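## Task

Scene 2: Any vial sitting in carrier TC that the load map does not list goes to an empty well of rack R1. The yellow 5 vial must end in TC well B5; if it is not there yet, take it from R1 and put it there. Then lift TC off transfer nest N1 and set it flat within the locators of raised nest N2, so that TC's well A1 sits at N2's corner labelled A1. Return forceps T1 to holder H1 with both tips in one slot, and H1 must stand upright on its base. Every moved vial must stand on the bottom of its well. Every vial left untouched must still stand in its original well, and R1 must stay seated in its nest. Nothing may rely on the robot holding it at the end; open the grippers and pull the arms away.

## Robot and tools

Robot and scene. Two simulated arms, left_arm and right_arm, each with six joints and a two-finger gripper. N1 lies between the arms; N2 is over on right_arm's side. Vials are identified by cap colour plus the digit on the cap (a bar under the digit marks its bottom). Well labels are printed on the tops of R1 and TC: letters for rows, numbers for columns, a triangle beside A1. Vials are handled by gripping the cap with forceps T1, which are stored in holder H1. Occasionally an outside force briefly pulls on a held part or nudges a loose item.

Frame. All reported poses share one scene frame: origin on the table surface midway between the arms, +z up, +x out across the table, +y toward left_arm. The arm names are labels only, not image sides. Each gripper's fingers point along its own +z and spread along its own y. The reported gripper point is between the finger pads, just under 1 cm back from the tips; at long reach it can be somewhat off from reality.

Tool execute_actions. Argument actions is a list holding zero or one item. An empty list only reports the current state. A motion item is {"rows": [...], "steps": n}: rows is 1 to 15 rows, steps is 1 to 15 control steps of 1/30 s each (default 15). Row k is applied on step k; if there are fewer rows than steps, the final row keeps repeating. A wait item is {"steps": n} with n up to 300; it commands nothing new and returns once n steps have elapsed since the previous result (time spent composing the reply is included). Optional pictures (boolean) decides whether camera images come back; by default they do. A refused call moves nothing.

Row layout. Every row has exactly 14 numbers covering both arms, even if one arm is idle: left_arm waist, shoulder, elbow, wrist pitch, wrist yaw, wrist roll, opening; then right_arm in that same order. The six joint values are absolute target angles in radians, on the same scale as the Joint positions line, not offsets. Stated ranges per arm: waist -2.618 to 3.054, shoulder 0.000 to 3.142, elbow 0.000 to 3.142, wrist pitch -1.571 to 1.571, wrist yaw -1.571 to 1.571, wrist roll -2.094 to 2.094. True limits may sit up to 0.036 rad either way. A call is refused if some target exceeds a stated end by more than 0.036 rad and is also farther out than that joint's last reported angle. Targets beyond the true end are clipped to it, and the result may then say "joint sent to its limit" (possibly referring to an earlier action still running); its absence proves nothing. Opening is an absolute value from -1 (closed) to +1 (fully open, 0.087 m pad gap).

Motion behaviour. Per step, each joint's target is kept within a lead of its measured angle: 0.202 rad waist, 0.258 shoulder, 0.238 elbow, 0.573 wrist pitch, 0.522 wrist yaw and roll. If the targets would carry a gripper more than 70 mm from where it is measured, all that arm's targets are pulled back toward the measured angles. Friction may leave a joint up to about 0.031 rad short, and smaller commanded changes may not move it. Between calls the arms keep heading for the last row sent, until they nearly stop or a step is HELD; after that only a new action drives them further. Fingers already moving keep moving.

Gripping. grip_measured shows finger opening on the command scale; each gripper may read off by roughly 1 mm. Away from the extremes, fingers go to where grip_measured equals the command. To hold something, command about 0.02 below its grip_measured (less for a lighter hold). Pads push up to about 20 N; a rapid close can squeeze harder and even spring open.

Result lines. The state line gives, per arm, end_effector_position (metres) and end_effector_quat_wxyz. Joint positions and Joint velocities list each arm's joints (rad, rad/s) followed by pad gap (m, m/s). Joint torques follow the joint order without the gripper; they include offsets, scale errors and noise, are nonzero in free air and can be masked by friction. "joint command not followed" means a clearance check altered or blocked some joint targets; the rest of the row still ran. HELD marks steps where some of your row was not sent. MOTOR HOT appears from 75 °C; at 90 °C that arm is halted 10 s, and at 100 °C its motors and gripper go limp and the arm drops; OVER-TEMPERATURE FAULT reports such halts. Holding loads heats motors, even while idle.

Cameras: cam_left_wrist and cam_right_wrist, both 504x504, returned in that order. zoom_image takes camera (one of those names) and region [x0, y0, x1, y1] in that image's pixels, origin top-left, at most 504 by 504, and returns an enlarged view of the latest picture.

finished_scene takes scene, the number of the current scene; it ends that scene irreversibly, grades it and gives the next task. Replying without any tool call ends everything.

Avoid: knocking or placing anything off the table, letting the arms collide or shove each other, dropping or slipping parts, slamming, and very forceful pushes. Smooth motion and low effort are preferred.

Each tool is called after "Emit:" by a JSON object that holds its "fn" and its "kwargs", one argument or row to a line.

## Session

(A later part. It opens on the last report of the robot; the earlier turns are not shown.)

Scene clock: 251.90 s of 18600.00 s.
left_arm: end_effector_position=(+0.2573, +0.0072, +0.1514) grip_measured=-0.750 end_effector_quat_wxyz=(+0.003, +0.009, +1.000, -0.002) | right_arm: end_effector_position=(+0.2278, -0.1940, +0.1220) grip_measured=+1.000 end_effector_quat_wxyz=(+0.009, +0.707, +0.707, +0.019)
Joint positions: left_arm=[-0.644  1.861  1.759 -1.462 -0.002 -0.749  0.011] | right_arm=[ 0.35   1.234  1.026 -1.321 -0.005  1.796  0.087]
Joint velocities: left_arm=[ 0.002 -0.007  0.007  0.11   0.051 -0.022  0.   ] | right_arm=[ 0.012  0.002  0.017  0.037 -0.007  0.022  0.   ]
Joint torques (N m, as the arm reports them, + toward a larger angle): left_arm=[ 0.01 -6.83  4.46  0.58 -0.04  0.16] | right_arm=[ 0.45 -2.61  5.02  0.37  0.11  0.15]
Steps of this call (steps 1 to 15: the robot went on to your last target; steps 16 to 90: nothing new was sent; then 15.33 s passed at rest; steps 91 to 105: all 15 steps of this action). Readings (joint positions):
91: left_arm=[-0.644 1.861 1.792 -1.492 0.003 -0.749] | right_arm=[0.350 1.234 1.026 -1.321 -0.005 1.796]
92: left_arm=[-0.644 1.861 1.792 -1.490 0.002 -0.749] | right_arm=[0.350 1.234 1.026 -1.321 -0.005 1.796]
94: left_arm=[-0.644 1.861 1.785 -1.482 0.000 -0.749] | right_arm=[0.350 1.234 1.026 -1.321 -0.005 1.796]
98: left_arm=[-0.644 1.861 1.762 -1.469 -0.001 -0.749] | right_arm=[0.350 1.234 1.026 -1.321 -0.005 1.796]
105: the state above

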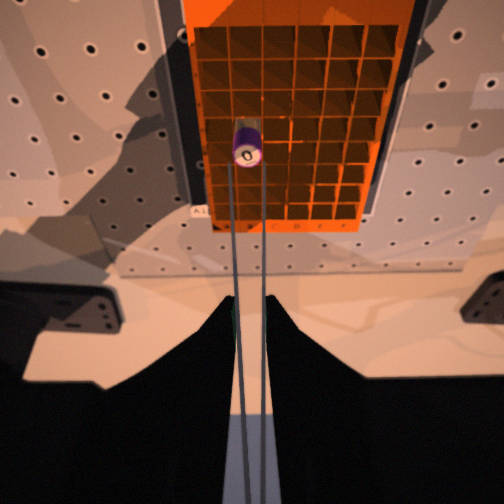

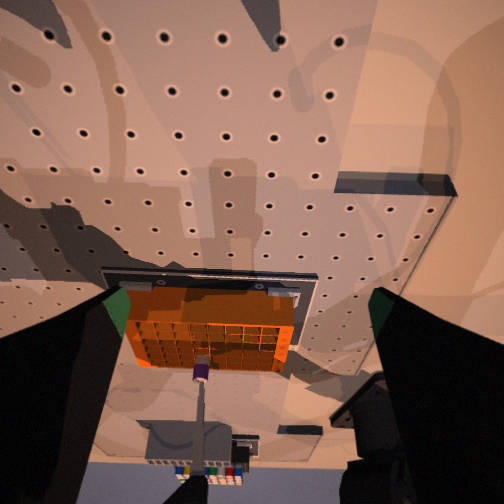

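Emit:
{"fn": "execute_actions", "kwargs": {
  "actions": [
    {"rows":[[-0.644,1.865,1.732,-1.440,-0.013,-0.75,-0.75,0.355,1.235,1.016,-1.335,0,1.805,1],[-0.644,1.865,1.724,-1.432,-0.013,-0.75,-0.75,0.355,1.235,1.016,-1.335,0,1.805,1],[-0.644,1.865,1.719,-1.425,-0.013,-0.75,-0.75,0.355,1.235,1.016,-1.335,0,1.805,1],[-0.644,1.865,1.714,-1.419,-0.013,-0.75,-0.75,0.355,1.235,1.016,-1.335,0,1.805,1],[-0.644,1.865,1.709,-1.413,-0.013,-0.75,-0.75,0.355,1.235,1.016,-1.335,0,1.805,1],[-0.644,1.865,1.704,-1.408,-0.013,-0.75,-0.75,0.355,1.235,1.016,-1.335,0,1.805,1],[-0.644,1.865,1.699,-1.404,-0.013,-0.75,-0.75,0.355,1.235,1.016,-1.335,0,1.805,1],[-0.644,1.865,1.694,-1.403,-0.013,-0.75,-0.75,0.355,1.235,1.016,-1.335,0,1.805,1]],"steps":15}
  ]
}}

Emit:
{"fn": "zoom_image", "kwargs": {
  "camera": "cam_left_wrist",
  "region": [190, 100, 310, 220]
}}

Emit:
{"fn": "zoom_image", "kwargs": {
  "camera": "cam_right_wrist",
  "region": [150, 340, 250, 440]
}}

Scene clock: 263.43 s of 18600.00 s.
left_arm: end_effector_position=(+0.2577, +0.0069, +0.1407) grip_measured=-0.750 end_effector_quat_wxyz=(+0.002, +0.009, +1.000, -0.001) | right_arm: end_effector_position=(+0.2278, -0.1940, +0.1220) grip_measured=+1.000 end_effector_quat_wxyz=(+0.009, +0.707, +0.707, +0.019)
Joint positions: left_arm=[-0.644  1.861  1.716 -1.421 -0.003 -0.749  0.011] | right_arm=[ 0.35   1.234  1.026 -1.321 -0.005  1.796  0.087]
Joint velocities: left_arm=[ 0.007  0.002 -0.017  0.051 -0.037 -0.051 -0.001] | right_arm=[ 0.002 -0.017 -0.002  0.037  0.007 -0.051  0.   ]
Joint torques (N m, as the arm reports them, + toward a larger angle): left_arm=[ 0.03 -6.79  4.48  0.58 -0.05  0.16] | right_arm=[ 0.44 -2.61  5.03  0.37  0.11  0.15]
Steps of this call (steps 1 to 15: the robot went on to your last target; steps 16 to 90: nothing new was sent; then 8.03 s passed at rest; steps 91 to 105: all 15 steps of this action). Readings (joint positions):
91: left_arm=[-0.644 1.861 1.759 -1.459 -0.003 -0.749] | right_arm=[0.350 1.234 1.026 -1.321 -0.005 1.796]
92: left_arm=[-0.644 1.861 1.759 -1.458 -0.003 -0.749] | right_arm=[0.350 1.234 1.026 -1.321 -0.005 1.796]
94: left_arm=[-0.644 1.861 1.752 -1.449 -0.003 -0.749] | right_arm=[0.350 1.234 1.026 -1.321 -0.005 1.796]
98: left_arm=[-0.644 1.861 1.726 -1.432 -0.003 -0.749] | right_arm=[0.350 1.234 1.026 -1.321 -0.005 1.796]
105: the state above

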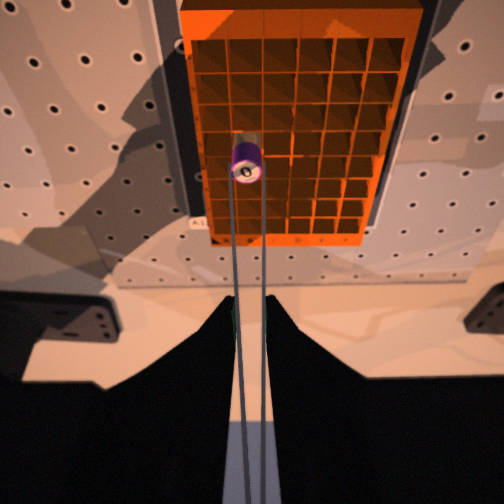

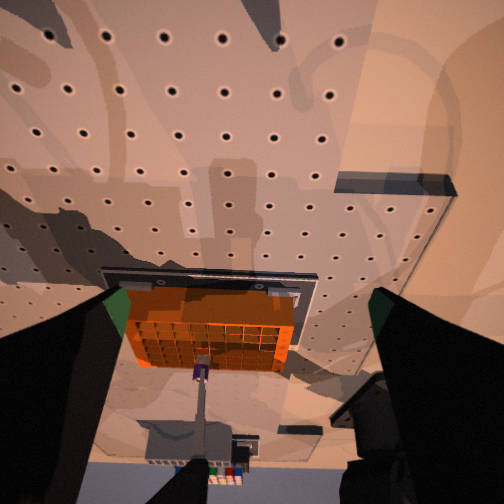

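Region (190, 100, 310, 220) of cam_left_wrist's 504x504 image, scaled by 4.200, with more detail than that image has.

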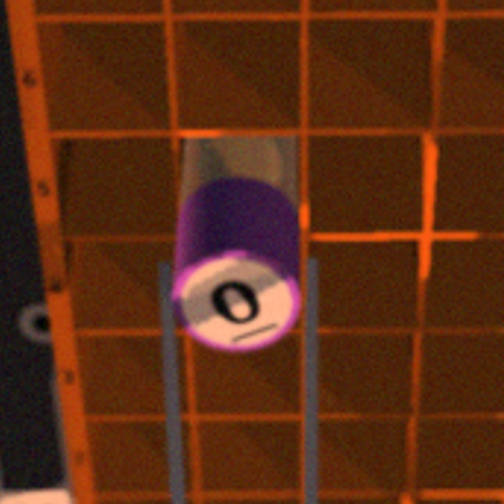

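Region (150, 340, 250, 440) of cam_right_wrist's 504x504 image, scaled by 5.040, with more detail than that image has.

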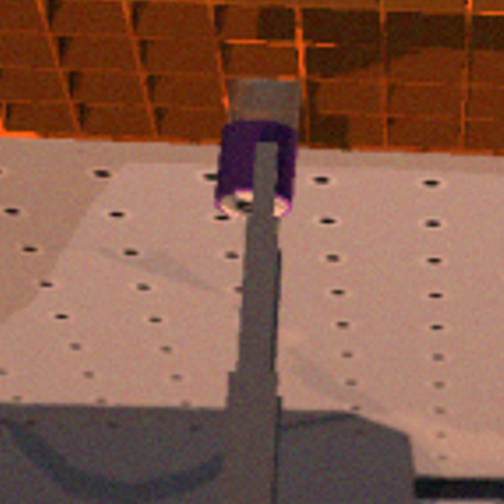

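Emit:
{"fn": "execute_actions", "kwargs": {
  "actions": [
    {"rows":[[-0.644,1.865,1.70,-1.399,-0.02,-0.75,-0.75,0.355,1.235,1.016,-1.335,0,1.805,1],[-0.644,1.865,1.70,-1.399,-0.02,-0.75,-0.75,0.355,1.235,1.016,-1.335,0,1.805,1],[-0.644,1.865,1.70,-1.399,-0.02,-0.75,-0.75,0.355,1.235,1.016,-1.335,0,1.805,1],[-0.644,1.865,1.70,-1.399,-0.02,-0.75,-0.75,0.355,1.235,1.016,-1.335,0,1.805,1],[-0.644,1.865,1.70,-1.399,-0.02,-0.75,-0.75,0.355,1.235,1.016,-1.335,0,1.805,1],[-0.644,1.865,1.70,-1.399,-0.02,-0.75,-0.76,0.355,1.235,1.016,-1.335,0,1.805,1],[-0.644,1.865,1.70,-1.399,-0.02,-0.75,-0.77,0.355,1.235,1.016,-1.335,0,1.805,1],[-0.644,1.865,1.70,-1.399,-0.02,-0.75,-0.78,0.355,1.235,1.016,-1.335,0,1.805,1],[-0.644,1.865,1.70,-1.399,-0.02,-0.75,-0.79,0.355,1.235,1.016,-1.335,0,1.805,1],[-0.644,1.865,1.70,-1.399,-0.02,-0.75,-0.80,0.355,1.235,1.016,-1.335,0,1.805,1],[-0.644,1.865,1.70,-1.399,-0.02,-0.75,-0.81,0.355,1.235,1.016,-1.335,0,1.805,1],[-0.644,1.865,1.70,-1.399,-0.02,-0.75,-0.82,0.355,1.235,1.016,-1.335,0,1.805,1]],"steps":15}
  ]
}}

Emit:
{"fn": "zoom_image", "kwargs": {
  "camera": "cam_left_wrist",
  "region": [190, 100, 310, 220]
}}

Emit:
{"fn": "zoom_image", "kwargs": {
  "camera": "cam_right_wrist",
  "region": [150, 340, 250, 440]
}}

Scene clock: 282.17 s of 18600.00 s.
left_arm: end_effector_position=(+0.2598, +0.0067, +0.1403) grip_measured=-0.800 end_effector_quat_wxyz=(+0.007, +0.009, +1.000, -0.000) | right_arm: end_effector_position=(+0.2278, -0.1940, +0.1220) grip_measured=+1.000 end_effector_quat_wxyz=(+0.009, +0.707, +0.707, +0.019)
Joint positions: left_arm=[-0.644  1.861  1.716 -1.415 -0.01  -0.749  0.009] | right_arm=[ 0.35   1.234  1.026 -1.321 -0.005  1.796  0.087]
Joint velocities: left_arm=[-0.012 -0.017  0.007  0.007 -0.051 -0.022  0.001] | right_arm=[ 0.002 -0.002  0.002  0.037 -0.051 -0.007  0.   ]
Joint torques (N m, as the arm reports them, + toward a larger angle): left_arm=[ 0.01 -6.82  4.93  0.59 -0.05  0.16] | right_arm=[ 0.45 -2.61  5.03  0.37  0.11  0.15]
Steps of this call (steps 1 to 15: the robot went on to your last target; steps 16 to 90: nothing new was sent; then 15.23 s passed at rest; steps 91 to 105: all 15 steps of this action). Readings (joint positions):
91: left_arm=[-0.644 1.861 1.716 -1.418 -0.004 -0.749] | right_arm=[0.350 1.234 1.026 -1.321 -0.005 1.796]
92: left_arm=[-0.644 1.861 1.716 -1.417 -0.005 -0.749] | right_arm=[0.350 1.234 1.026 -1.321 -0.005 1.796]
94: left_arm=[-0.644 1.861 1.716 -1.415 -0.007 -0.749] | right_arm=[0.350 1.234 1.026 -1.321 -0.005 1.796]
98: left_arm=[-0.644 1.861 1.716 -1.415 -0.008 -0.749] | right_arm=[0.350 1.234 1.026 -1.321 -0.005 1.796]
105: the state above

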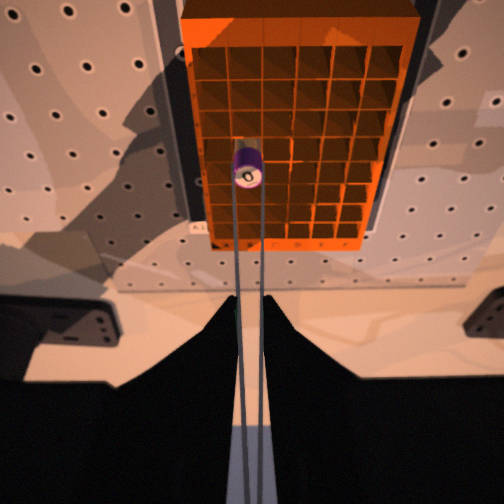

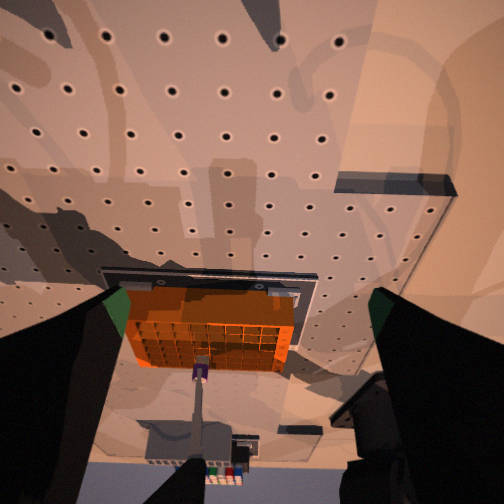

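Region (190, 100, 310, 220) of cam_left_wrist's 504x504 image, scaled by 4.200, with more detail than that image has.

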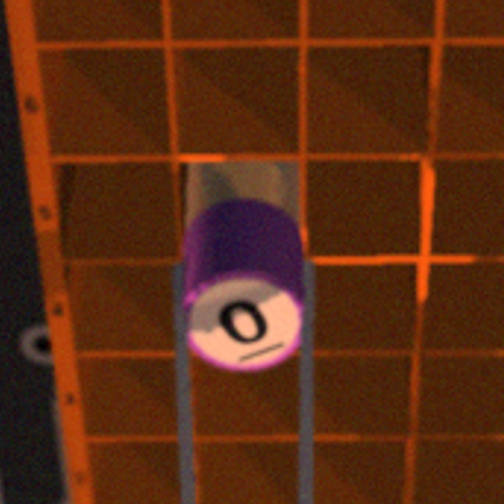

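Region (150, 340, 250, 440) of cam_right_wrist's 504x504 image, scaled by 5.040, with more detail than that image has.

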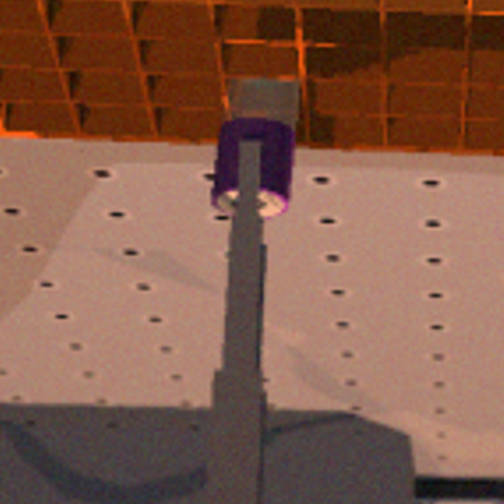

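Emit:
{"fn": "execute_actions", "kwargs": {
  "actions": [
    {"rows":[[-0.644,1.868,1.738,-1.430,-0.015,-0.75,-0.82,0.355,1.235,1.016,-1.335,0,1.805,1],[-0.644,1.869,1.748,-1.441,-0.015,-0.75,-0.82,0.355,1.235,1.016,-1.335,0,1.805,1],[-0.644,1.870,1.755,-1.451,-0.015,-0.75,-0.82,0.355,1.235,1.016,-1.335,0,1.805,1],[-0.644,1.871,1.763,-1.459,-0.015,-0.75,-0.82,0.355,1.235,1.016,-1.335,0,1.805,1],[-0.644,1.872,1.772,-1.467,-0.015,-0.75,-0.82,0.355,1.235,1.016,-1.335,0,1.805,1],[-0.644,1.873,1.781,-1.475,-0.015,-0.75,-0.82,0.355,1.235,1.016,-1.335,0,1.805,1],[-0.644,1.874,1.790,-1.483,-0.015,-0.75,-0.82,0.355,1.235,1.016,-1.335,0,1.805,1],[-0.644,1.876,1.799,-1.491,-0.015,-0.75,-0.82,0.355,1.235,1.016,-1.335,0,1.805,1],[-0.644,1.877,1.808,-1.499,-0.015,-0.75,-0.82,0.355,1.235,1.016,-1.335,0,1.805,1],[-0.644,1.878,1.817,-1.507,-0.015,-0.75,-0.82,0.355,1.235,1.016,-1.335,0,1.805,1],[-0.644,1.880,1.826,-1.515,-0.015,-0.75,-0.82,0.355,1.235,1.016,-1.335,0,1.805,1],[-0.644,1.881,1.835,-1.523,-0.015,-0.75,-0.82,0.355,1.235,1.016,-1.335,0,1.805,1],[-0.644,1.882,1.844,-1.531,-0.015,-0.75,-0.82,0.355,1.235,1.016,-1.335,0,1.805,1],[-0.644,1.884,1.853,-1.539,-0.015,-0.75,-0.82,0.355,1.235,1.016,-1.335,0,1.805,1],[-0.644,1.885,1.862,-1.546,-0.015,-0.75,-0.82,0.355,1.235,1.016,-1.335,0,1.805,1]],"steps":15}
  ],
  "pictures": false
}}

Emit:
{"fn": "execute_actions", "kwargs": {
  "actions": [
    {"rows":[[-0.644,1.886,1.871,-1.553,-0.015,-0.75,-0.82,0.355,1.235,1.016,-1.335,0,1.805,1],[-0.644,1.887,1.880,-1.559,-0.015,-0.75,-0.82,0.355,1.235,1.016,-1.335,0,1.805,1],[-0.644,1.888,1.889,-1.563,-0.015,-0.75,-0.82,0.355,1.235,1.016,-1.335,0,1.805,1],[-0.644,1.888,1.898,-1.566,-0.015,-0.75,-0.82,0.355,1.235,1.016,-1.335,0,1.805,1],[-0.644,1.888,1.907,-1.567,-0.015,-0.75,-0.82,0.355,1.235,1.016,-1.335,0,1.805,1],[-0.644,1.88,1.915,-1.567,-0.015,-0.75,-0.82,0.355,1.235,1.016,-1.335,0,1.805,1],[-0.644,1.87,1.92,-1.567,-0.015,-0.75,-0.82,0.355,1.235,1.016,-1.335,0,1.805,1],[-0.644,1.86,1.92,-1.567,-0.015,-0.75,-0.82,0.355,1.235,1.016,-1.335,0,1.805,1],[-0.644,1.85,1.92,-1.567,-0.015,-0.75,-0.82,0.355,1.235,1.016,-1.335,0,1.805,1],[-0.644,1.84,1.92,-1.567,-0.015,-0.75,-0.82,0.355,1.235,1.016,-1.335,0,1.805,1]],"steps":13}
  ]
}}

Scene clock: 327.50 s of 18600.00 s.
left_arm: end_effector_position=(+0.2589, +0.0075, +0.1648) grip_measured=-0.800 end_effector_quat_wxyz=(+0.010, +0.009, +1.000, -0.003) | right_arm: end_effector_position=(+0.2278, -0.1940, +0.1220) grip_measured=+1.000 end_effector_quat_wxyz=(+0.009, +0.707, +0.707, +0.019)
Joint positions: left_arm=[-0.644  1.863  1.818 -1.507 -0.01  -0.749  0.009] | right_arm=[ 0.35   1.234  1.026 -1.321 -0.005  1.796  0.087]
Joint velocities: left_arm=[-0.002 -0.017  0.247 -0.256 -0.007  0.007 -0.001] | right_arm=[-0.002 -0.012  0.002  0.007 -0.037 -0.007  0.   ]
Joint torques (N m, as the arm reports them, + toward a larger angle): left_arm=[ 0.02 -5.49  7.93  0.41 -0.02  0.16] | right_arm=[ 0.45 -2.61  5.02  0.37  0.11  0.15]
Steps of this call (steps 1 to 15: the robot went on to your last target; steps 16 to 90: nothing new was sent; then 41.83 s passed at rest; steps 91 to 105: all 15 steps of this action). Readings (joint positions):
91: left_arm=[-0.644 1.861 1.716 -1.415 -0.010 -0.749] | right_arm=[0.350 1.234 1.026 -1.321 -0.005 1.796]
92: left_arm=[-0.644 1.861 1.716 -1.418 -0.010 -0.749] | right_arm=[0.350 1.234 1.026 -1.321 -0.005 1.796]
94: left_arm=[-0.644 1.861 1.719 -1.426 -0.010 -0.749] | right_arm=[0.350 1.234 1.026 -1.321 -0.005 1.796]
98: left_arm=[-0.644 1.863 1.754 -1.450 -0.010 -0.749] | right_arm=[0.350 1.234 1.026 -1.321 -0.005 1.796]
105: the state above

Scene clock: 327.93 s of 18600.00 s.
left_arm: end_effector_position=(+0.2610, +0.0055, +0.1820) grip_measured=-0.800 end_effector_quat_wxyz=(+0.020, +0.009, +1.000, -0.012) | right_arm: end_effector_position=(+0.2278, -0.1940, +0.1220) grip_measured=+1.000 end_effector_quat_wxyz=(+0.009, +0.707, +0.707, +0.019)
Joint positions: left_arm=[-0.644  1.864  1.891 -1.552 -0.01  -0.749  0.009] | right_arm=[ 0.35   1.234  1.026 -1.321 -0.005  1.796  0.087]
Joint velocities: left_arm=[-0.002 -0.037 -0.007 -0.081 -0.051  0.022 -0.001] | right_arm=[ 0.007 -0.017 -0.012  0.007 -0.051 -0.007  0.   ]
Joint torques (N m, as the arm reports them, + toward a larger angle): left_arm=[ 0.02 -8.03  7.92  0.45  0.    0.16] | right_arm=[ 0.45 -2.62  5.03  0.37  0.12  0.15]
Steps of this call (steps 1 to 13: all 13 steps of this action). Readings (joint positions):
1: left_arm=[-0.644 1.864 1.827 -1.514 -0.010 -0.749] | right_arm=[0.350 1.234 1.026 -1.321 -0.005 1.796]
2: left_arm=[-0.644 1.865 1.837 -1.522 -0.010 -0.749] | right_arm=[0.350 1.234 1.026 -1.321 -0.005 1.796]
4: left_arm=[-0.644 1.869 1.856 -1.534 -0.010 -0.749] | right_arm=[0.350 1.234 1.026 -1.321 -0.005 1.796]
8: left_arm=[-0.644 1.872 1.885 -1.546 -0.010 -0.749] | right_arm=[0.350 1.234 1.026 -1.321 -0.005 1.796]
13: the state above

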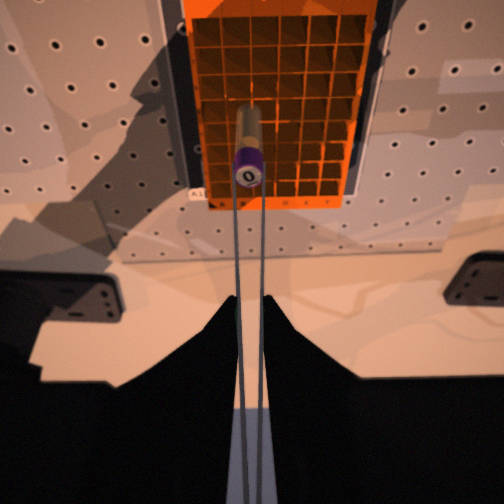

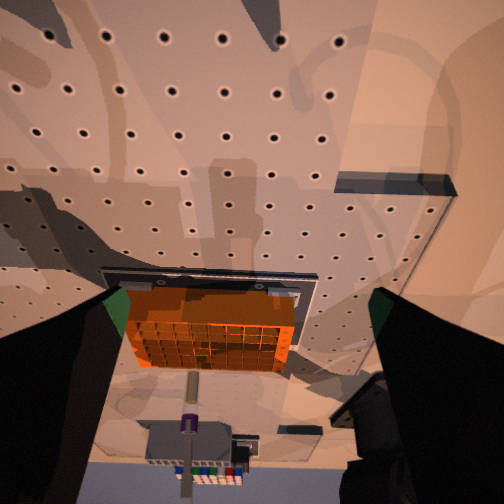

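Emit:
{"fn": "execute_actions", "kwargs": {
  "actions": [
    {"rows":[[-0.63,1.83,1.89,-1.567,-0.01,-0.72,-0.82,0.355,1.235,1.016,-1.335,0,1.805,1],[-0.605,1.815,1.87,-1.567,-0.01,-0.67,-0.82,0.355,1.235,1.016,-1.335,0,1.805,1],[-0.57,1.80,1.855,-1.567,-0.01,-0.61,-0.82,0.355,1.235,1.016,-1.335,0,1.805,1],[-0.525,1.78,1.835,-1.567,-0.01,-0.54,-0.82,0.355,1.235,1.016,-1.335,0,1.805,1],[-0.475,1.76,1.815,-1.567,-0.01,-0.46,-0.82,0.355,1.235,1.016,-1.335,0,1.805,1],[-0.425,1.74,1.795,-1.567,0,-0.38,-0.82,0.355,1.235,1.016,-1.335,0,1.805,1],[-0.375,1.72,1.775,-1.567,0,-0.30,-0.82,0.355,1.235,1.016,-1.335,0,1.805,1],[-0.325,1.70,1.755,-1.567,0,-0.22,-0.82,0.355,1.235,1.03,-1.3,0,1.75,1],[-0.275,1.68,1.735,-1.567,0,-0.14,-0.82,0.355,1.235,1.05,-1.25,0,1.67,1],[-0.225,1.66,1.715,-1.567,0,-0.06,-0.82,0.355,1.235,1.07,-1.2,0,1.59,1],[-0.175,1.64,1.695,-1.567,0,0.02,-0.82,0.355,1.235,1.09,-1.15,0,1.51,1],[-0.125,1.62,1.675,-1.567,0,0.10,-0.82,0.355,1.235,1.11,-1.1,0,1.43,1],[-0.075,1.60,1.655,-1.567,0,0.18,-0.82,0.355,1.235,1.13,-1.05,0,1.35,1],[-0.025,1.585,1.638,-1.567,0,0.26,-0.82,0.355,1.235,1.15,-1.0,0,1.27,1],[0.025,1.575,1.627,-1.567,0,0.34,-0.82,0.37,1.24,1.17,-0.95,0,1.19,1]],"steps":15}
  ],
  "pictures": false
}}

Emit:
{"fn": "execute_actions", "kwargs": {
  "actions": [
    {"rows":[[0.075,1.57,1.622,-1.567,0,0.42,-0.82,0.40,1.25,1.19,-0.9,0,1.11,1],[0.125,1.57,1.622,-1.567,0,0.50,-0.82,0.44,1.27,1.21,-0.85,0,1.03,1],[0.175,1.57,1.622,-1.567,0,0.58,-0.82,0.48,1.29,1.23,-0.8,0,0.95,1],[0.225,1.57,1.622,-1.567,0,0.66,-0.82,0.52,1.31,1.25,-0.75,0,0.87,1],[0.275,1.57,1.622,-1.567,0,0.74,-0.82,0.56,1.33,1.27,-0.7,0,0.79,1],[0.325,1.57,1.622,-1.567,0,0.82,-0.82,0.60,1.35,1.29,-0.65,0,0.71,1],[0.375,1.57,1.622,-1.567,0,0.90,-0.82,0.64,1.37,1.31,-0.6,0,0.63,1],[0.425,1.57,1.622,-1.567,0,0.98,-0.82,0.68,1.39,1.33,-0.55,0,0.55,1],[0.475,1.57,1.622,-1.567,0,1.06,-0.82,0.72,1.41,1.35,-0.5,0,0.47,1],[0.52,1.57,1.622,-1.567,0,1.14,-0.82,0.76,1.43,1.37,-0.45,0,0.39,1],[0.56,1.57,1.622,-1.567,0,1.21,-0.82,0.80,1.45,1.39,-0.4,0,0.31,1],[0.595,1.57,1.622,-1.567,0,1.27,-0.82,0.84,1.47,1.41,-0.35,0,0.23,1],[0.625,1.57,1.622,-1.567,0,1.31,-0.82,0.88,1.49,1.43,-0.3,0,0.15,1],[0.648,1.57,1.622,-1.567,0,1.335,-0.82,0.92,1.51,1.44,-0.25,0,0.07,1],[0.665,1.57,1.622,-1.567,0,1.345,-0.82,0.96,1.53,1.44,-0.2,0,0,1]],"steps":15}
  ],
  "pictures": false
}}

Emit:
{"fn": "execute_actions", "kwargs": {
  "actions": [
    {"rows":[[0.675,1.57,1.622,-1.567,0,1.345,-0.82,1.0,1.55,1.44,-0.16,0,0,1],[0.68,1.57,1.622,-1.567,0,1.345,-0.82,1.04,1.57,1.44,-0.12,0,0,1],[0.68,1.57,1.622,-1.567,0,1.345,-0.82,1.08,1.59,1.44,-0.08,0,0,1],[0.68,1.57,1.622,-1.567,0,1.345,-0.82,1.12,1.61,1.44,-0.04,0,0,1],[0.68,1.57,1.622,-1.567,0,1.345,-0.82,1.16,1.63,1.44,0,0,0,1],[0.68,1.57,1.622,-1.567,0,1.345,-0.82,1.2,1.65,1.44,0.03,0,0,1],[0.68,1.57,1.622,-1.567,0,1.345,-0.82,1.23,1.66,1.44,0.05,0,0,1],[0.68,1.57,1.622,-1.567,0,1.345,-0.82,1.25,1.67,1.44,0.05,0,0,1]],"steps":15}
  ]
}}

Scene clock: 364.17 s of 18600.00 s.
left_arm: end_effector_position=(+0.2953, +0.2044, +0.1992) grip_measured=-0.800 end_effector_quat_wxyz=(+0.036, +0.098, +0.995, -0.002) | right_arm: end_effector_position=(+0.2730, -0.1824, +0.1510) grip_measured=+1.000 end_effector_quat_wxyz=(+0.094, +0.576, +0.804, +0.111)
Joint positions: left_arm=[-0.054  1.618  1.675 -1.555 -0.003  0.019  0.009] | right_arm=[ 0.352  1.234  1.106 -1.151 -0.005  1.471  0.087]
Joint velocities: left_arm=[ 1.336 -0.486 -0.452 -0.007 -0.095  2.147  0.   ] | right_arm=[ 0.051  0.007  0.613  1.238 -0.066 -1.839  0.   ]
Joint torques (N m, as the arm reports them, + toward a larger angle): left_arm=[-0.24 -5.94  4.53  0.53  0.1   0.17] | right_arm=[ 1.38 -2.56  8.26  1.36  0.11  0.  ]
Steps of this call (steps 1 to 15: the robot went on to your last target; steps 16 to 90: nothing new was sent; then 32.73 s passed at rest; steps 91 to 105: all 15 steps of this action). Readings (joint positions):
91: left_arm=[-0.644 1.859 1.891 -1.556 -0.010 -0.745] | right_arm=[0.350 1.234 1.026 -1.321 -0.005 1.796]
92: left_arm=[-0.640 1.857 1.891 -1.556 -0.009 -0.732] | right_arm=[0.350 1.234 1.026 -1.321 -0.005 1.796]
94: left_arm=[-0.611 1.840 1.877 -1.555 -0.005 -0.679] | right_arm=[0.350 1.234 1.026 -1.321 -0.005 1.796]
98: left_arm=[-0.427 1.762 1.808 -1.554 0.002 -0.475] | right_arm=[0.350 1.234 1.026 -1.321 -0.005 1.790]
105: the state above

Scene clock: 364.67 s of 18600.00 s.
left_arm: end_effector_position=(+0.2619, +0.4096, +0.2018) grip_measured=-0.800 end_effector_quat_wxyz=(+0.023, +0.309, +0.950, +0.027) | right_arm: end_effector_position=(+0.3534, +0.0356, +0.2544) grip_measured=+1.000 end_effector_quat_wxyz=(+0.428, -0.181, +0.847, +0.258)
Joint positions: left_arm=[ 0.631  1.587  1.646 -1.56  -0.003  1.136  0.009] | right_arm=[ 0.881  1.496  1.401 -0.429  0.003  0.333  0.087]
Joint velocities: left_arm=[ 0.716 -0.002 -0.012 -0.037 -0.051  1.326 -0.   ] | right_arm=[ 1.131  0.496  0.359  1.516  0.022 -2.161  0.   ]
Joint torques (N m, as the arm reports them, + toward a larger angle): left_arm=[-0.59 -5.76  4.15  0.46  0.18  0.18] | right_arm=[ 0.98 -5.71  8.37  2.33 -0.03  0.03]
Steps of this call (steps 1 to 15: all 15 steps of this action). Readings (joint positions):
1: left_arm=[-0.006 1.604 1.662 -1.557 -0.003 0.096] | right_arm=[0.358 1.235 1.128 -1.108 -0.004 1.404]
2: left_arm=[0.042 1.594 1.655 -1.559 -0.003 0.174] | right_arm=[0.376 1.239 1.150 -1.064 -0.002 1.334]
4: left_arm=[0.140 1.587 1.650 -1.560 -0.002 0.330] | right_arm=[0.439 1.263 1.196 -0.971 0.001 1.189]
8: left_arm=[0.338 1.587 1.646 -1.560 -0.001 0.645] | right_arm=[0.601 1.347 1.276 -0.773 0.003 0.883]
15: the state above

Scene clock: 365.17 s of 18600.00 s.
left_arm: end_effector_position=(+0.2592, +0.4259, +0.2024) grip_measured=-0.800 end_effector_quat_wxyz=(+0.019, +0.380, +0.924, +0.029) | right_arm: end_effector_position=(+0.2598, +0.2022, +0.2630) grip_measured=+1.000 end_effector_quat_wxyz=(+0.505, -0.424, +0.674, +0.332)
Joint positions: left_arm=[ 0.678  1.587  1.646 -1.56  -0.004  1.333  0.009] | right_arm=[ 1.261  1.683  1.42  -0.009 -0.007  0.019  0.087]
Joint velocities: left_arm=[-0.017 -0.002  0.002 -0.037 -0.007 -0.007 -0.001] | right_arm=[-0.027  0.007 -0.007  0.256  0.051 -0.125  0.   ]
Joint torques (N m, as the arm reports them, + toward a larger angle): left_arm=[ 0.18 -5.76  4.23  0.44  0.17  0.22] | right_arm=[-0.59 -8.7   8.82  2.75  0.07  0.01]
Steps of this call (steps 1 to 15: all 15 steps of this action). Readings (joint positions):
1: left_arm=[0.652 1.587 1.646 -1.560 -0.003 1.177] | right_arm=[0.921 1.513 1.411 -0.377 0.003 0.267]
2: left_arm=[0.666 1.587 1.646 -1.560 -0.004 1.210] | right_arm=[0.962 1.530 1.416 -0.327 0.003 0.216]
4: left_arm=[0.677 1.587 1.646 -1.560 -0.004 1.257] | right_arm=[1.043 1.566 1.420 -0.235 0.003 0.141]
8: left_arm=[0.678 1.587 1.646 -1.560 -0.004 1.307] | right_arm=[1.197 1.647 1.420 -0.088 0.002 0.062]
15: the state above

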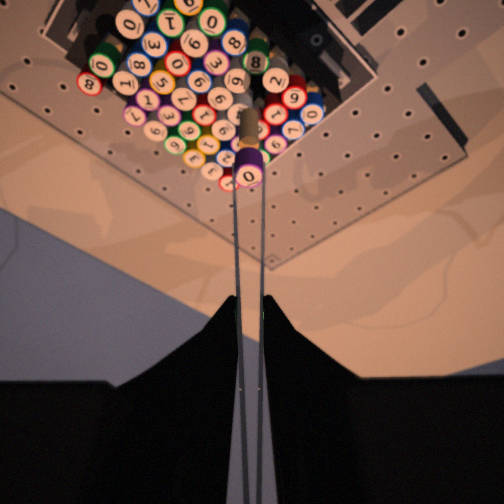

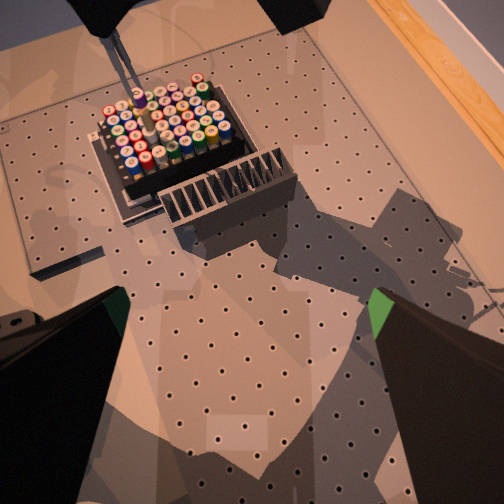

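Emit:
{"fn": "zoom_image", "kwargs": {
  "camera": "cam_left_wrist",
  "region": [190, 40, 330, 200]
}}

Emit:
{"fn": "zoom_image", "kwargs": {
  "camera": "cam_right_wrist",
  "region": [90, 60, 230, 190]
}}

Region (190, 40, 330, 200) of cam_left_wrist's 504x504 image, scaled by 3.150, with more detail than that image has; it fills the left 441 columns of this view, and the rest is white.

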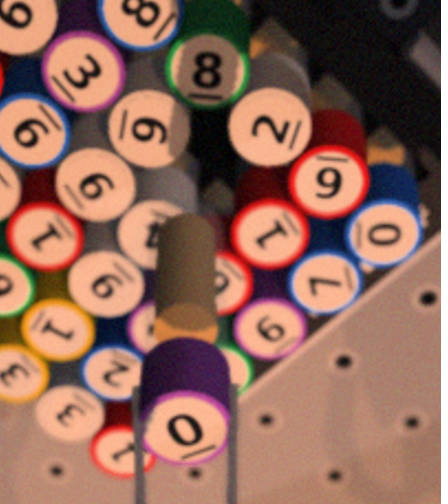

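Region (90, 60, 230, 190) of cam_right_wrist's 504x504 image, scaled by 3.600, with more detail than that image has; it fills the top 468 rows of this view, and the rest is white.

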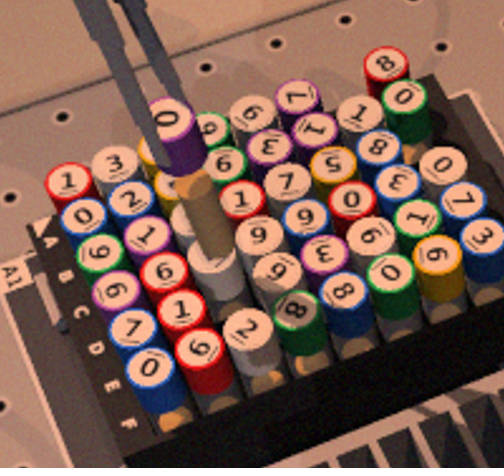

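Emit:
{"fn": "execute_actions", "kwargs": {
  "actions": [
    {"rows":[[0.668,1.595,1.64,-1.567,0,1.335,-0.82,1.25,1.67,1.44,0.05,0,0,1],[0.662,1.605,1.64,-1.567,0,1.335,-0.82,1.25,1.67,1.44,0.05,0,0,1],[0.661,1.613,1.64,-1.567,0,1.335,-0.82,1.25,1.67,1.44,0.05,0,0,1],[0.661,1.620,1.64,-1.567,0,1.335,-0.82,1.25,1.67,1.44,0.05,0,0,1],[0.661,1.626,1.64,-1.567,0,1.335,-0.82,1.25,1.67,1.44,0.05,0,0,1],[0.661,1.631,1.64,-1.567,0,1.335,-0.82,1.25,1.67,1.44,0.05,0,0,1],[0.661,1.635,1.64,-1.567,0,1.335,-0.82,1.25,1.67,1.44,0.05,0,0,1]],"steps":15}
  ]
}}

Emit:
{"fn": "zoom_image", "kwargs": {
  "camera": "cam_left_wrist",
  "region": [190, 50, 310, 190]
}}

Emit:
{"fn": "zoom_image", "kwargs": {
  "camera": "cam_right_wrist",
  "region": [100, 90, 220, 210]
}}

Scene clock: 387.60 s of 18600.00 s.
left_arm: end_effector_position=(+0.2635, +0.4261, +0.1924) grip_measured=-0.800 end_effector_quat_wxyz=(+0.007, +0.387, +0.922, +0.013) | right_arm: end_effector_position=(+0.2615, +0.2045, +0.2690) grip_measured=+1.000 end_effector_quat_wxyz=(+0.516, -0.422, +0.666, +0.335)
Joint positions: left_arm=[ 0.67   1.626  1.646 -1.56  -0.004  1.34   0.009] | right_arm=[ 1.26   1.683  1.42   0.017 -0.007  0.01   0.087]
Joint velocities: left_arm=[-0.002  0.002 -0.007 -0.037  0.051  0.007 -0.001] | right_arm=[-0.002  0.012 -0.007 -0.007 -0.051 -0.007  0.   ]
Joint torques (N m, as the arm reports them, + toward a larger angle): left_arm=[-0.71 -4.49  5.32  0.39  0.18  0.13] | right_arm=[-0.7  -8.68  8.84  2.9   0.06  0.  ]
Steps of this call (steps 1 to 30: the robot went on to your last target; steps 31 to 90: nothing new was sent; then 18.93 s passed at rest; steps 91 to 105: all 15 steps of this action). Readings (joint positions):
91: left_arm=[0.678 1.587 1.646 -1.560 -0.004 1.340] | right_arm=[1.260 1.683 1.420 0.017 -0.007 0.010]
92: left_arm=[0.677 1.587 1.646 -1.560 -0.004 1.340] | right_arm=[1.260 1.683 1.420 0.017 -0.007 0.010]
94: left_arm=[0.673 1.590 1.646 -1.560 -0.004 1.340] | right_arm=[1.260 1.683 1.420 0.017 -0.007 0.010]
98: left_arm=[0.670 1.614 1.646 -1.560 -0.004 1.340] | right_arm=[1.260 1.683 1.420 0.017 -0.007 0.010]
105: the state above

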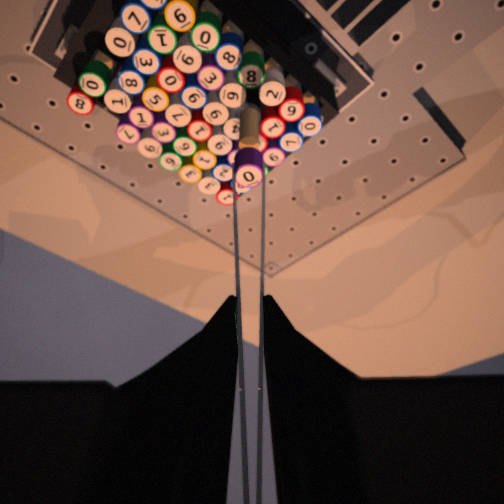

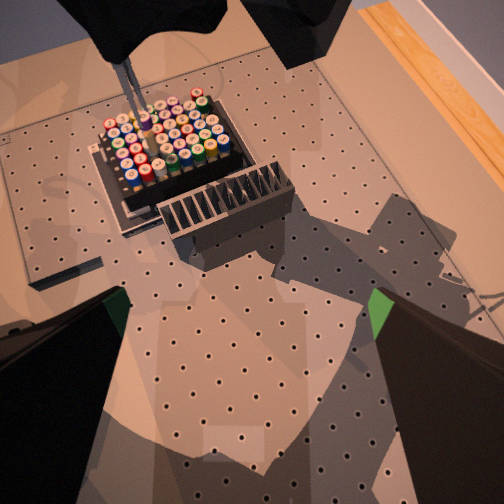

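Region (190, 50, 310, 190) of cam_left_wrist's 504x504 image, scaled by 3.600, with more detail than that image has; it fills the left 432 columns of this view, and the rest is white.

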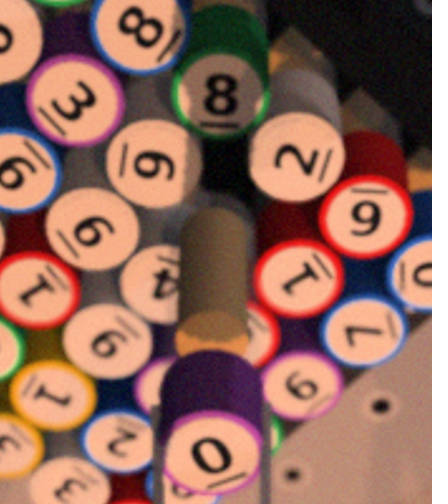

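Region (100, 90, 220, 210) of cam_right_wrist's 504x504 image, scaled by 4.200, with more detail than that image has.

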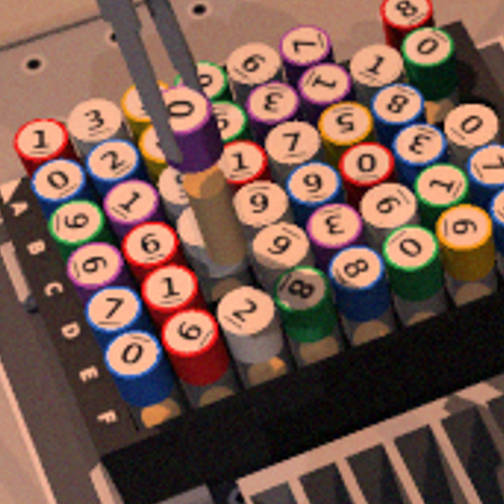

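Emit:
{"fn": "execute_actions", "kwargs": {
  "actions": [
    {"rows":[[0.665,1.642,1.63,-1.56,0,1.335,-0.82,1.25,1.67,1.44,0.03,0,0,1],[0.665,1.648,1.62,-1.55,0,1.335,-0.82,1.25,1.67,1.44,0.03,0,0,1],[0.665,1.652,1.612,-1.54,0,1.335,-0.82,1.25,1.67,1.44,0.03,0,0,1],[0.665,1.652,1.606,-1.532,0,1.335,-0.82,1.25,1.67,1.44,0.03,0,0,1],[0.665,1.652,1.600,-1.525,0,1.335,-0.82,1.25,1.67,1.44,0.03,0,0,1],[0.665,1.652,1.594,-1.518,0,1.335,-0.82,1.25,1.67,1.44,0.03,0,0,1],[0.665,1.652,1.588,-1.512,0,1.335,-0.82,1.25,1.67,1.44,0.03,0,0,1],[0.665,1.652,1.582,-1.506,0,1.335,-0.82,1.25,1.67,1.44,0.03,0,0,1],[0.665,1.652,1.576,-1.500,0,1.335,-0.82,1.25,1.67,1.44,0.03,0,0,1],[0.665,1.652,1.570,-1.495,0,1.335,-0.82,1.25,1.67,1.44,0.03,0,0,1],[0.665,1.652,1.564,-1.494,0,1.335,-0.82,1.25,1.67,1.44,0.03,0,0,1]],"steps":15}
  ],
  "pictures": false
}}

Emit:
{"fn": "execute_actions", "kwargs": {
  "actions": [
    {"steps":6}
  ]
}}

Emit:
{"fn": "zoom_image", "kwargs": {
  "camera": "cam_left_wrist",
  "region": [190, 60, 310, 200]
}}

Emit:
{"fn": "zoom_image", "kwargs": {
  "camera": "cam_right_wrist",
  "region": [110, 110, 200, 200]
}}

Scene clock: 416.90 s of 18600.00 s.
left_arm: end_effector_position=(+0.2610, +0.4279, +0.1772) grip_measured=-0.819 end_effector_quat_wxyz=(-0.008, +0.386, +0.922, +0.007) | right_arm: end_effector_position=(+0.2615, +0.2045, +0.2690) grip_measured=+1.000 end_effector_quat_wxyz=(+0.516, -0.422, +0.666, +0.335)
Joint positions: left_arm=[ 0.67   1.635  1.59  -1.524 -0.02   1.339  0.008] | right_arm=[ 1.26   1.683  1.42   0.017 -0.007  0.01   0.087]
Joint velocities: left_arm=[-0.007  0.051 -0.076  0.095  0.037 -0.007 -0.001] | right_arm=[ 0.002 -0.017 -0.002 -0.007  0.066 -0.037  0.   ]
Joint torques (N m, as the arm reports them, + toward a larger angle): left_arm=[-0.32 -4.21  4.62  0.53  0.24  0.14] | right_arm=[-0.68 -8.67  8.85  2.65  0.06  0.  ]
Steps of this call (steps 1 to 15: the robot went on to your last target; steps 16 to 90: nothing new was sent; then 25.80 s passed at rest; steps 91 to 105: all 15 steps of this action). Readings (joint positions):
91: left_arm=[0.670 1.626 1.646 -1.560 -0.004 1.340] | right_arm=[1.260 1.683 1.420 0.017 -0.007 0.010]
92: left_arm=[0.670 1.626 1.646 -1.560 -0.004 1.340] | right_arm=[1.260 1.683 1.420 0.017 -0.007 0.010]
94: left_arm=[0.670 1.628 1.644 -1.557 -0.004 1.340] | right_arm=[1.260 1.683 1.420 0.017 -0.007 0.010]
98: left_arm=[0.670 1.631 1.626 -1.549 -0.014 1.339] | right_arm=[1.260 1.683 1.420 0.017 -0.007 0.010]
105: the state above

Scene clock: 417.10 s of 18600.00 s.
left_arm: end_effector_position=(+0.2642, +0.4285, +0.1746) grip_measured=-0.819 end_effector_quat_wxyz=(-0.003, +0.386, +0.923, +0.007) | right_arm: end_effector_position=(+0.2615, +0.2045, +0.2690) grip_measured=+1.000 end_effector_quat_wxyz=(+0.516, -0.422, +0.666, +0.335)
Joint positions: left_arm=[ 0.67   1.64   1.587 -1.511 -0.013  1.339  0.008] | right_arm=[ 1.26   1.683  1.42   0.017 -0.007  0.01   0.087]
Joint velocities: left_arm=[-0.012  0.017  0.017 -0.007  0.051  0.007 -0.   ] | right_arm=[-0.002 -0.002 -0.012  0.095  0.081 -0.007  0.   ]
Joint torques (N m, as the arm reports them, + toward a larger angle): left_arm=[-0.36 -4.41  4.35  0.5   0.25  0.14] | right_arm=[-0.68 -8.68  8.85  2.65  0.06  0.  ]
Steps of this call (steps 1 to 6: the robot went on to your last target). Readings (joint positions):
1: left_arm=[0.670 1.637 1.588 -1.521 -0.018 1.339] | right_arm=[1.260 1.683 1.420 0.017 -0.007 0.010]
2: left_arm=[0.670 1.639 1.587 -1.518 -0.017 1.339] | right_arm=[1.260 1.683 1.420 0.017 -0.007 0.010]
4: left_arm=[0.670 1.640 1.587 -1.513 -0.015 1.339] | right_arm=[1.260 1.683 1.420 0.017 -0.007 0.010]
6: the state above

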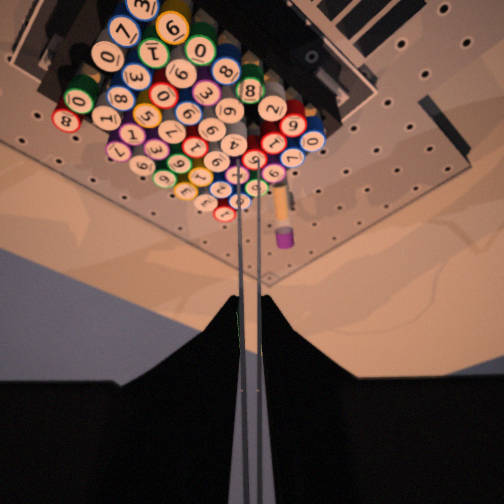

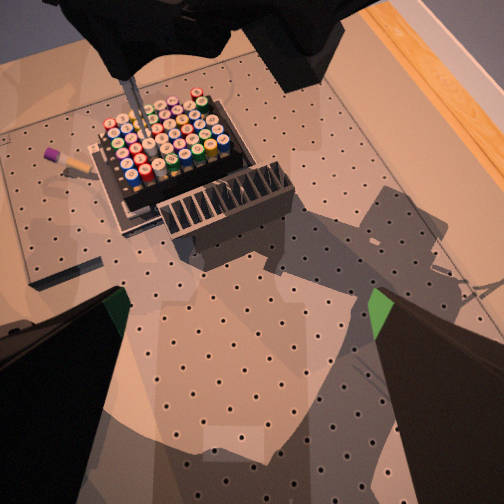

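Region (190, 60, 310, 200) of cam_left_wrist's 504x504 image, scaled by 3.600, with more detail than that image has; it fills the left 432 columns of this view, and the rest is white.

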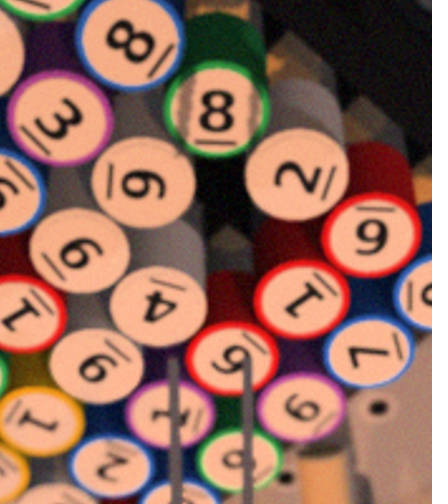

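Region (110, 110, 200, 200) of cam_right_wrist's 504x504 image, scaled by 5.600, with more detail than that image has.

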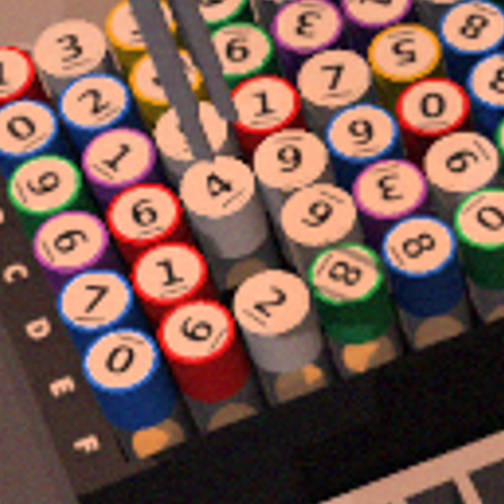

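Emit:
{"fn": "execute_actions", "kwargs": {
  "actions": []
}}

Emit:
{"fn": "zoom_image", "kwargs": {
  "camera": "cam_right_wrist",
  "region": [0, 90, 200, 290]
}}

Scene clock: 419.90 s of 18600.00 s.
left_arm: end_effector_position=(+0.2651, +0.4287, +0.1745) grip_measured=-0.819 end_effector_quat_wxyz=(-0.002, +0.386, +0.923, +0.007) | right_arm: end_effector_position=(+0.2615, +0.2045, +0.2690) grip_measured=+1.000 end_effector_quat_wxyz=(+0.516, -0.422, +0.666, +0.335)
Joint positions: left_arm=[ 0.67   1.64   1.587 -1.507 -0.011  1.339  0.008] | right_arm=[ 1.26   1.683  1.42   0.017 -0.007  0.009  0.087]
Joint velocities: left_arm=[ 0.007  0.017  0.007 -0.11   0.022  0.051 -0.001] | right_arm=[-0.002 -0.002 -0.002 -0.022 -0.022  0.007  0.   ]
Joint torques (N m, as the arm reports them, + toward a larger angle): left_arm=[-0.36 -4.42  4.38  0.52  0.25  0.14] | right_arm=[-0.68 -8.68  8.84  2.65  0.06  0.  ]
Steps of this call (steps 1 to 30: the robot went on to your last target; steps 31 to 84: nothing new was sent). Readings (joint positions):
1: left_arm=[0.670 1.640 1.587 -1.510 -0.013 1.339] | right_arm=[1.260 1.683 1.420 0.017 -0.007 0.010]
2: left_arm=[0.670 1.640 1.587 -1.509 -0.012 1.339] | right_arm=[1.260 1.683 1.420 0.017 -0.007 0.010]
4: left_arm=[0.670 1.640 1.587 -1.508 -0.012 1.339] | right_arm=[1.260 1.683 1.420 0.017 -0.007 0.010]
8: left_arm=[0.670 1.640 1.587 -1.508 -0.012 1.339] | right_arm=[1.260 1.683 1.420 0.017 -0.007 0.010]
84: the state above
All arms were judged still, so your last target was given up. Only a new action makes them travel on or press farther. Fingers that are still opening or closing keep moving.

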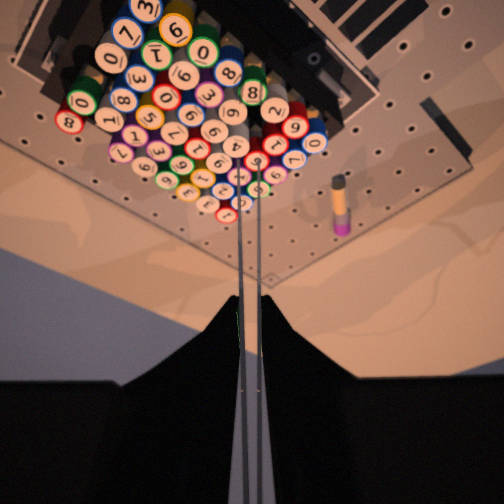

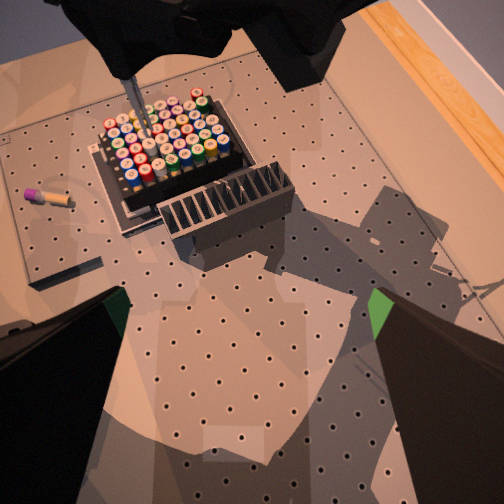

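Region (0, 90, 200, 290) of cam_right_wrist's 504x504 image, scaled by 2.520, with more detail than that image has.

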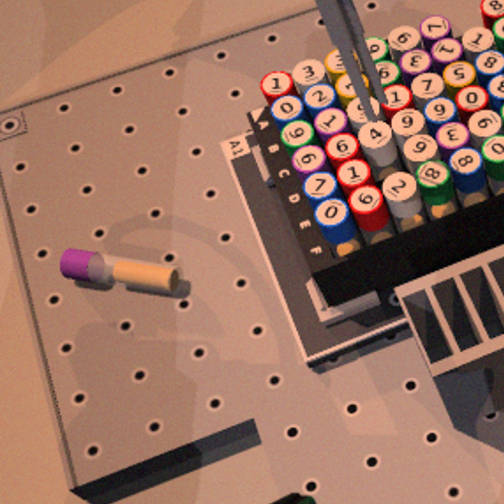

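Emit:
{"fn": "execute_actions", "kwargs": {
  "actions": [
    {"rows":[[0.69,1.63,1.58,-1.5,0,1.28,-0.8,1.25,1.67,1.44,0.03,-0.03,0,1],[0.72,1.62,1.57,-1.5,0,1.2,-0.8,1.25,1.67,1.44,0.03,-0.07,0,1],[0.76,1.61,1.56,-1.5,0,1.1,-0.8,1.25,1.67,1.44,0.03,-0.11,0,1],[0.81,1.60,1.55,-1.5,0,1.0,-0.8,1.25,1.67,1.44,0.03,-0.15,0,1],[0.86,1.59,1.54,-1.5,0,0.9,-0.8,1.25,1.67,1.44,0.03,-0.19,0,1],[0.91,1.58,1.53,-1.5,0,0.8,-0.8,1.25,1.67,1.44,0.03,-0.23,0,1],[0.96,1.57,1.52,-1.5,0,0.7,-0.8,1.25,1.67,1.44,0.03,-0.27,0,1],[1.01,1.56,1.51,-1.5,0,0.6,-0.8,1.25,1.67,1.44,0.03,-0.31,0,1],[1.06,1.55,1.50,-1.5,0,0.5,-0.8,1.25,1.67,1.44,0.03,-0.35,0,1],[1.11,1.54,1.49,-1.5,0,0.4,-0.8,1.25,1.67,1.44,0.03,-0.35,0,1],[1.16,1.53,1.47,-1.48,0,0.3,-0.8,1.25,1.67,1.44,0.03,-0.35,0,1],[1.21,1.52,1.45,-1.46,0,0.2,-0.8,1.25,1.67,1.44,0.03,-0.35,0,1],[1.26,1.51,1.43,-1.44,0,0.1,-0.8,1.25,1.67,1.44,0.03,-0.35,0,1],[1.31,1.50,1.41,-1.42,0,0,-0.8,1.25,1.67,1.44,0.03,-0.35,0,1],[1.36,1.49,1.39,-1.40,0,-0.1,-0.8,1.25,1.67,1.44,0.03,-0.35,0,1]],"steps":15}
  ],
  "pictures": false
}}

Emit:
{"fn": "execute_actions", "kwargs": {
  "actions": [
    {"rows":[[1.40,1.48,1.36,-1.385,0,-0.2,-0.8,1.25,1.67,1.44,0.03,-0.35,0,1],[1.435,1.47,1.33,-1.37,0,-0.3,-0.8,1.25,1.67,1.44,0.03,-0.35,0,1],[1.465,1.465,1.30,-1.355,0,-0.4,-0.8,1.25,1.67,1.44,0.03,-0.35,0,1],[1.49,1.465,1.275,-1.34,0,-0.5,-0.8,1.25,1.67,1.44,0.03,-0.35,0,1],[1.505,1.465,1.25,-1.33,0,-0.6,-0.8,1.25,1.67,1.44,0.03,-0.35,0,1],[1.515,1.465,1.235,-1.328,0,-0.7,-0.8,1.25,1.67,1.44,0.03,-0.35,0,1],[1.515,1.465,1.23,-1.328,0,-0.8,-0.8,1.25,1.67,1.44,0.03,-0.35,0,1],[1.515,1.465,1.23,-1.328,0,-0.9,-0.8,1.25,1.67,1.44,0.03,-0.35,0,1],[1.515,1.465,1.23,-1.328,0,-1.0,-0.8,1.25,1.67,1.44,0.03,-0.35,0,1],[1.515,1.465,1.23,-1.328,0,-1.1,-0.8,1.25,1.67,1.44,0.03,-0.35,0,1],[1.515,1.465,1.23,-1.328,0,-1.19,-0.8,1.25,1.67,1.44,0.03,-0.35,0,1]],"steps":15}
  ],
  "pictures": false
}}

Emit:
{"fn": "execute_actions", "kwargs": {
  "actions": [
    {"steps":15}
  ]
}}

Scene clock: 481.47 s of 18600.00 s.
left_arm: end_effector_position=(+0.1291, +0.4590, +0.1673) grip_measured=-0.800 end_effector_quat_wxyz=(+0.013, -0.412, +0.911, +0.012) | right_arm: end_effector_position=(+0.2116, +0.2190, +0.2710) grip_measured=+1.000 end_effector_quat_wxyz=(-0.446, +0.495, -0.609, -0.430)
Joint positions: left_arm=[ 1.276  1.525  1.448 -1.458 -0.001  0.303  0.009] | right_arm=[ 1.26   1.683  1.42   0.017 -0.305  0.009  0.087]
Joint velocities: left_arm=[ 1.389 -0.295 -0.598  0.33  -0.066 -2.659  0.   ] | right_arm=[ 0.002  0.012  0.012  0.022 -0.271 -0.022  0.   ]
Joint torques (N m, as the arm reports them, + toward a larger angle): left_arm=[ 0.05 -5.51  4.5   0.5   0.13  0.2 ] | right_arm=[-0.65 -8.65  8.83  2.62 -0.16  0.  ]
Steps of this call (steps 1 to 90: nothing new was sent; then 58.07 s passed at rest; steps 91 to 105: all 15 steps of this action). Readings (joint positions):
91: left_arm=[0.671 1.640 1.587 -1.507 -0.011 1.330] | right_arm=[1.260 1.683 1.420 0.017 -0.009 0.009]
92: left_arm=[0.677 1.640 1.587 -1.507 -0.008 1.308] | right_arm=[1.260 1.683 1.420 0.017 -0.017 0.009]
94: left_arm=[0.719 1.636 1.584 -1.506 -0.002 1.222] | right_arm=[1.260 1.683 1.420 0.017 -0.051 0.009]
98: left_arm=[0.916 1.603 1.550 -1.501 0.002 0.940] | right_arm=[1.260 1.683 1.420 0.017 -0.165 0.009]
105: the state above

Scene clock: 481.97 s of 18600.00 s.
left_arm: end_effector_position=(+0.1237, +0.4608, +0.1286) grip_measured=-0.800 end_effector_quat_wxyz=(+0.007, +0.934, -0.358, -0.000) | right_arm: end_effector_position=(+0.2057, +0.2197, +0.2715) grip_measured=+1.000 end_effector_quat_wxyz=(-0.438, +0.502, -0.602, -0.440)
Joint positions: left_arm=[ 1.512  1.482  1.247 -1.35  -0.003 -1.021  0.009] | right_arm=[ 1.26   1.683  1.42   0.017 -0.339  0.009  0.087]
Joint velocities: left_arm=[-0.007 -0.032  0.017 -0.022 -0.051 -1.092  0.   ] | right_arm=[-0.007 -0.012  0.007  0.022 -0.037 -0.051  0.   ]
Joint torques (N m, as the arm reports them, + toward a larger angle): left_arm=[ 0.25 -5.06  4.76  0.48  0.07  0.12] | right_arm=[-0.68 -8.65  8.81  2.61 -0.18  0.  ]
Steps of this call (steps 1 to 15: all 15 steps of this action). Readings (joint positions):
1: left_arm=[1.324 1.515 1.426 -1.444 -0.001 0.206] | right_arm=[1.260 1.683 1.420 0.017 -0.312 0.009]
2: left_arm=[1.369 1.505 1.401 -1.428 -0.001 0.109] | right_arm=[1.260 1.683 1.420 0.017 -0.318 0.009]
4: left_arm=[1.444 1.488 1.346 -1.400 -0.003 -0.088] | right_arm=[1.260 1.683 1.420 0.017 -0.326 0.009]
8: left_arm=[1.511 1.482 1.259 -1.370 -0.003 -0.485] | right_arm=[1.260 1.683 1.420 0.017 -0.335 0.009]
15: the state above

Scene clock: 482.47 s of 18600.00 s.
left_arm: end_effector_position=(+0.1280, +0.4679, +0.1284) grip_measured=-0.800 end_effector_quat_wxyz=(+0.003, +0.959, -0.283, -0.001) | right_arm: end_effector_position=(+0.2055, +0.2197, +0.2715) grip_measured=+1.000 end_effector_quat_wxyz=(-0.438, +0.503, -0.602, -0.440)
Joint positions: left_arm=[ 1.512  1.482  1.247 -1.342 -0.003 -1.18   0.009] | right_arm=[ 1.26   1.683  1.42   0.017 -0.34   0.009  0.087]
Joint velocities: left_arm=[-0.007 -0.002  0.002 -0.007 -0.022 -0.037 -0.001] | right_arm=[-0.012 -0.012 -0.002  0.095  0.037  0.037  0.   ]
Joint torques (N m, as the arm reports them, + toward a larger angle): left_arm=[ 0.25 -5.07  4.86  0.51  0.05  0.13] | right_arm=[-0.68 -8.64  8.81  2.61 -0.17  0.  ]
Steps of this call (steps 1 to 15: the robot went on to your last target). Readings (joint positions):
1: left_arm=[1.512 1.482 1.247 -1.349 -0.003 -1.054] | right_arm=[1.260 1.683 1.420 0.017 -0.339 0.009]
2: left_arm=[1.512 1.482 1.247 -1.347 -0.003 -1.080] | right_arm=[1.260 1.683 1.420 0.017 -0.339 0.009]
4: left_arm=[1.512 1.482 1.247 -1.346 -0.003 -1.118] | right_arm=[1.260 1.683 1.420 0.017 -0.340 0.009]
8: left_arm=[1.512 1.482 1.247 -1.344 -0.003 -1.158] | right_arm=[1.260 1.683 1.420 0.017 -0.340 0.009]
15: the state above

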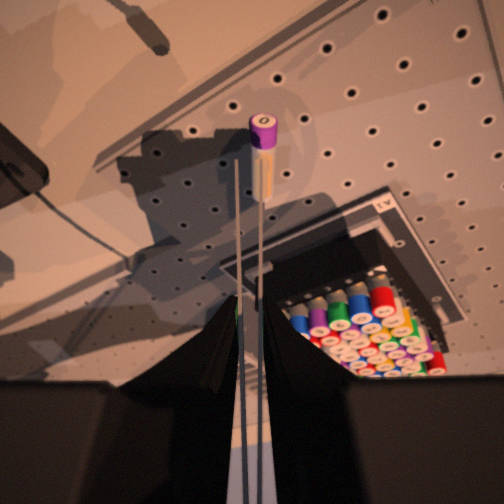

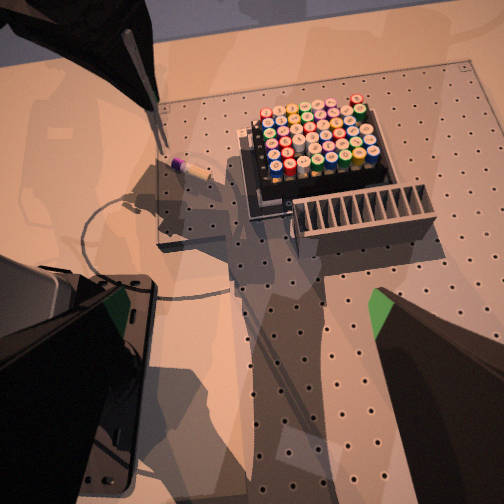

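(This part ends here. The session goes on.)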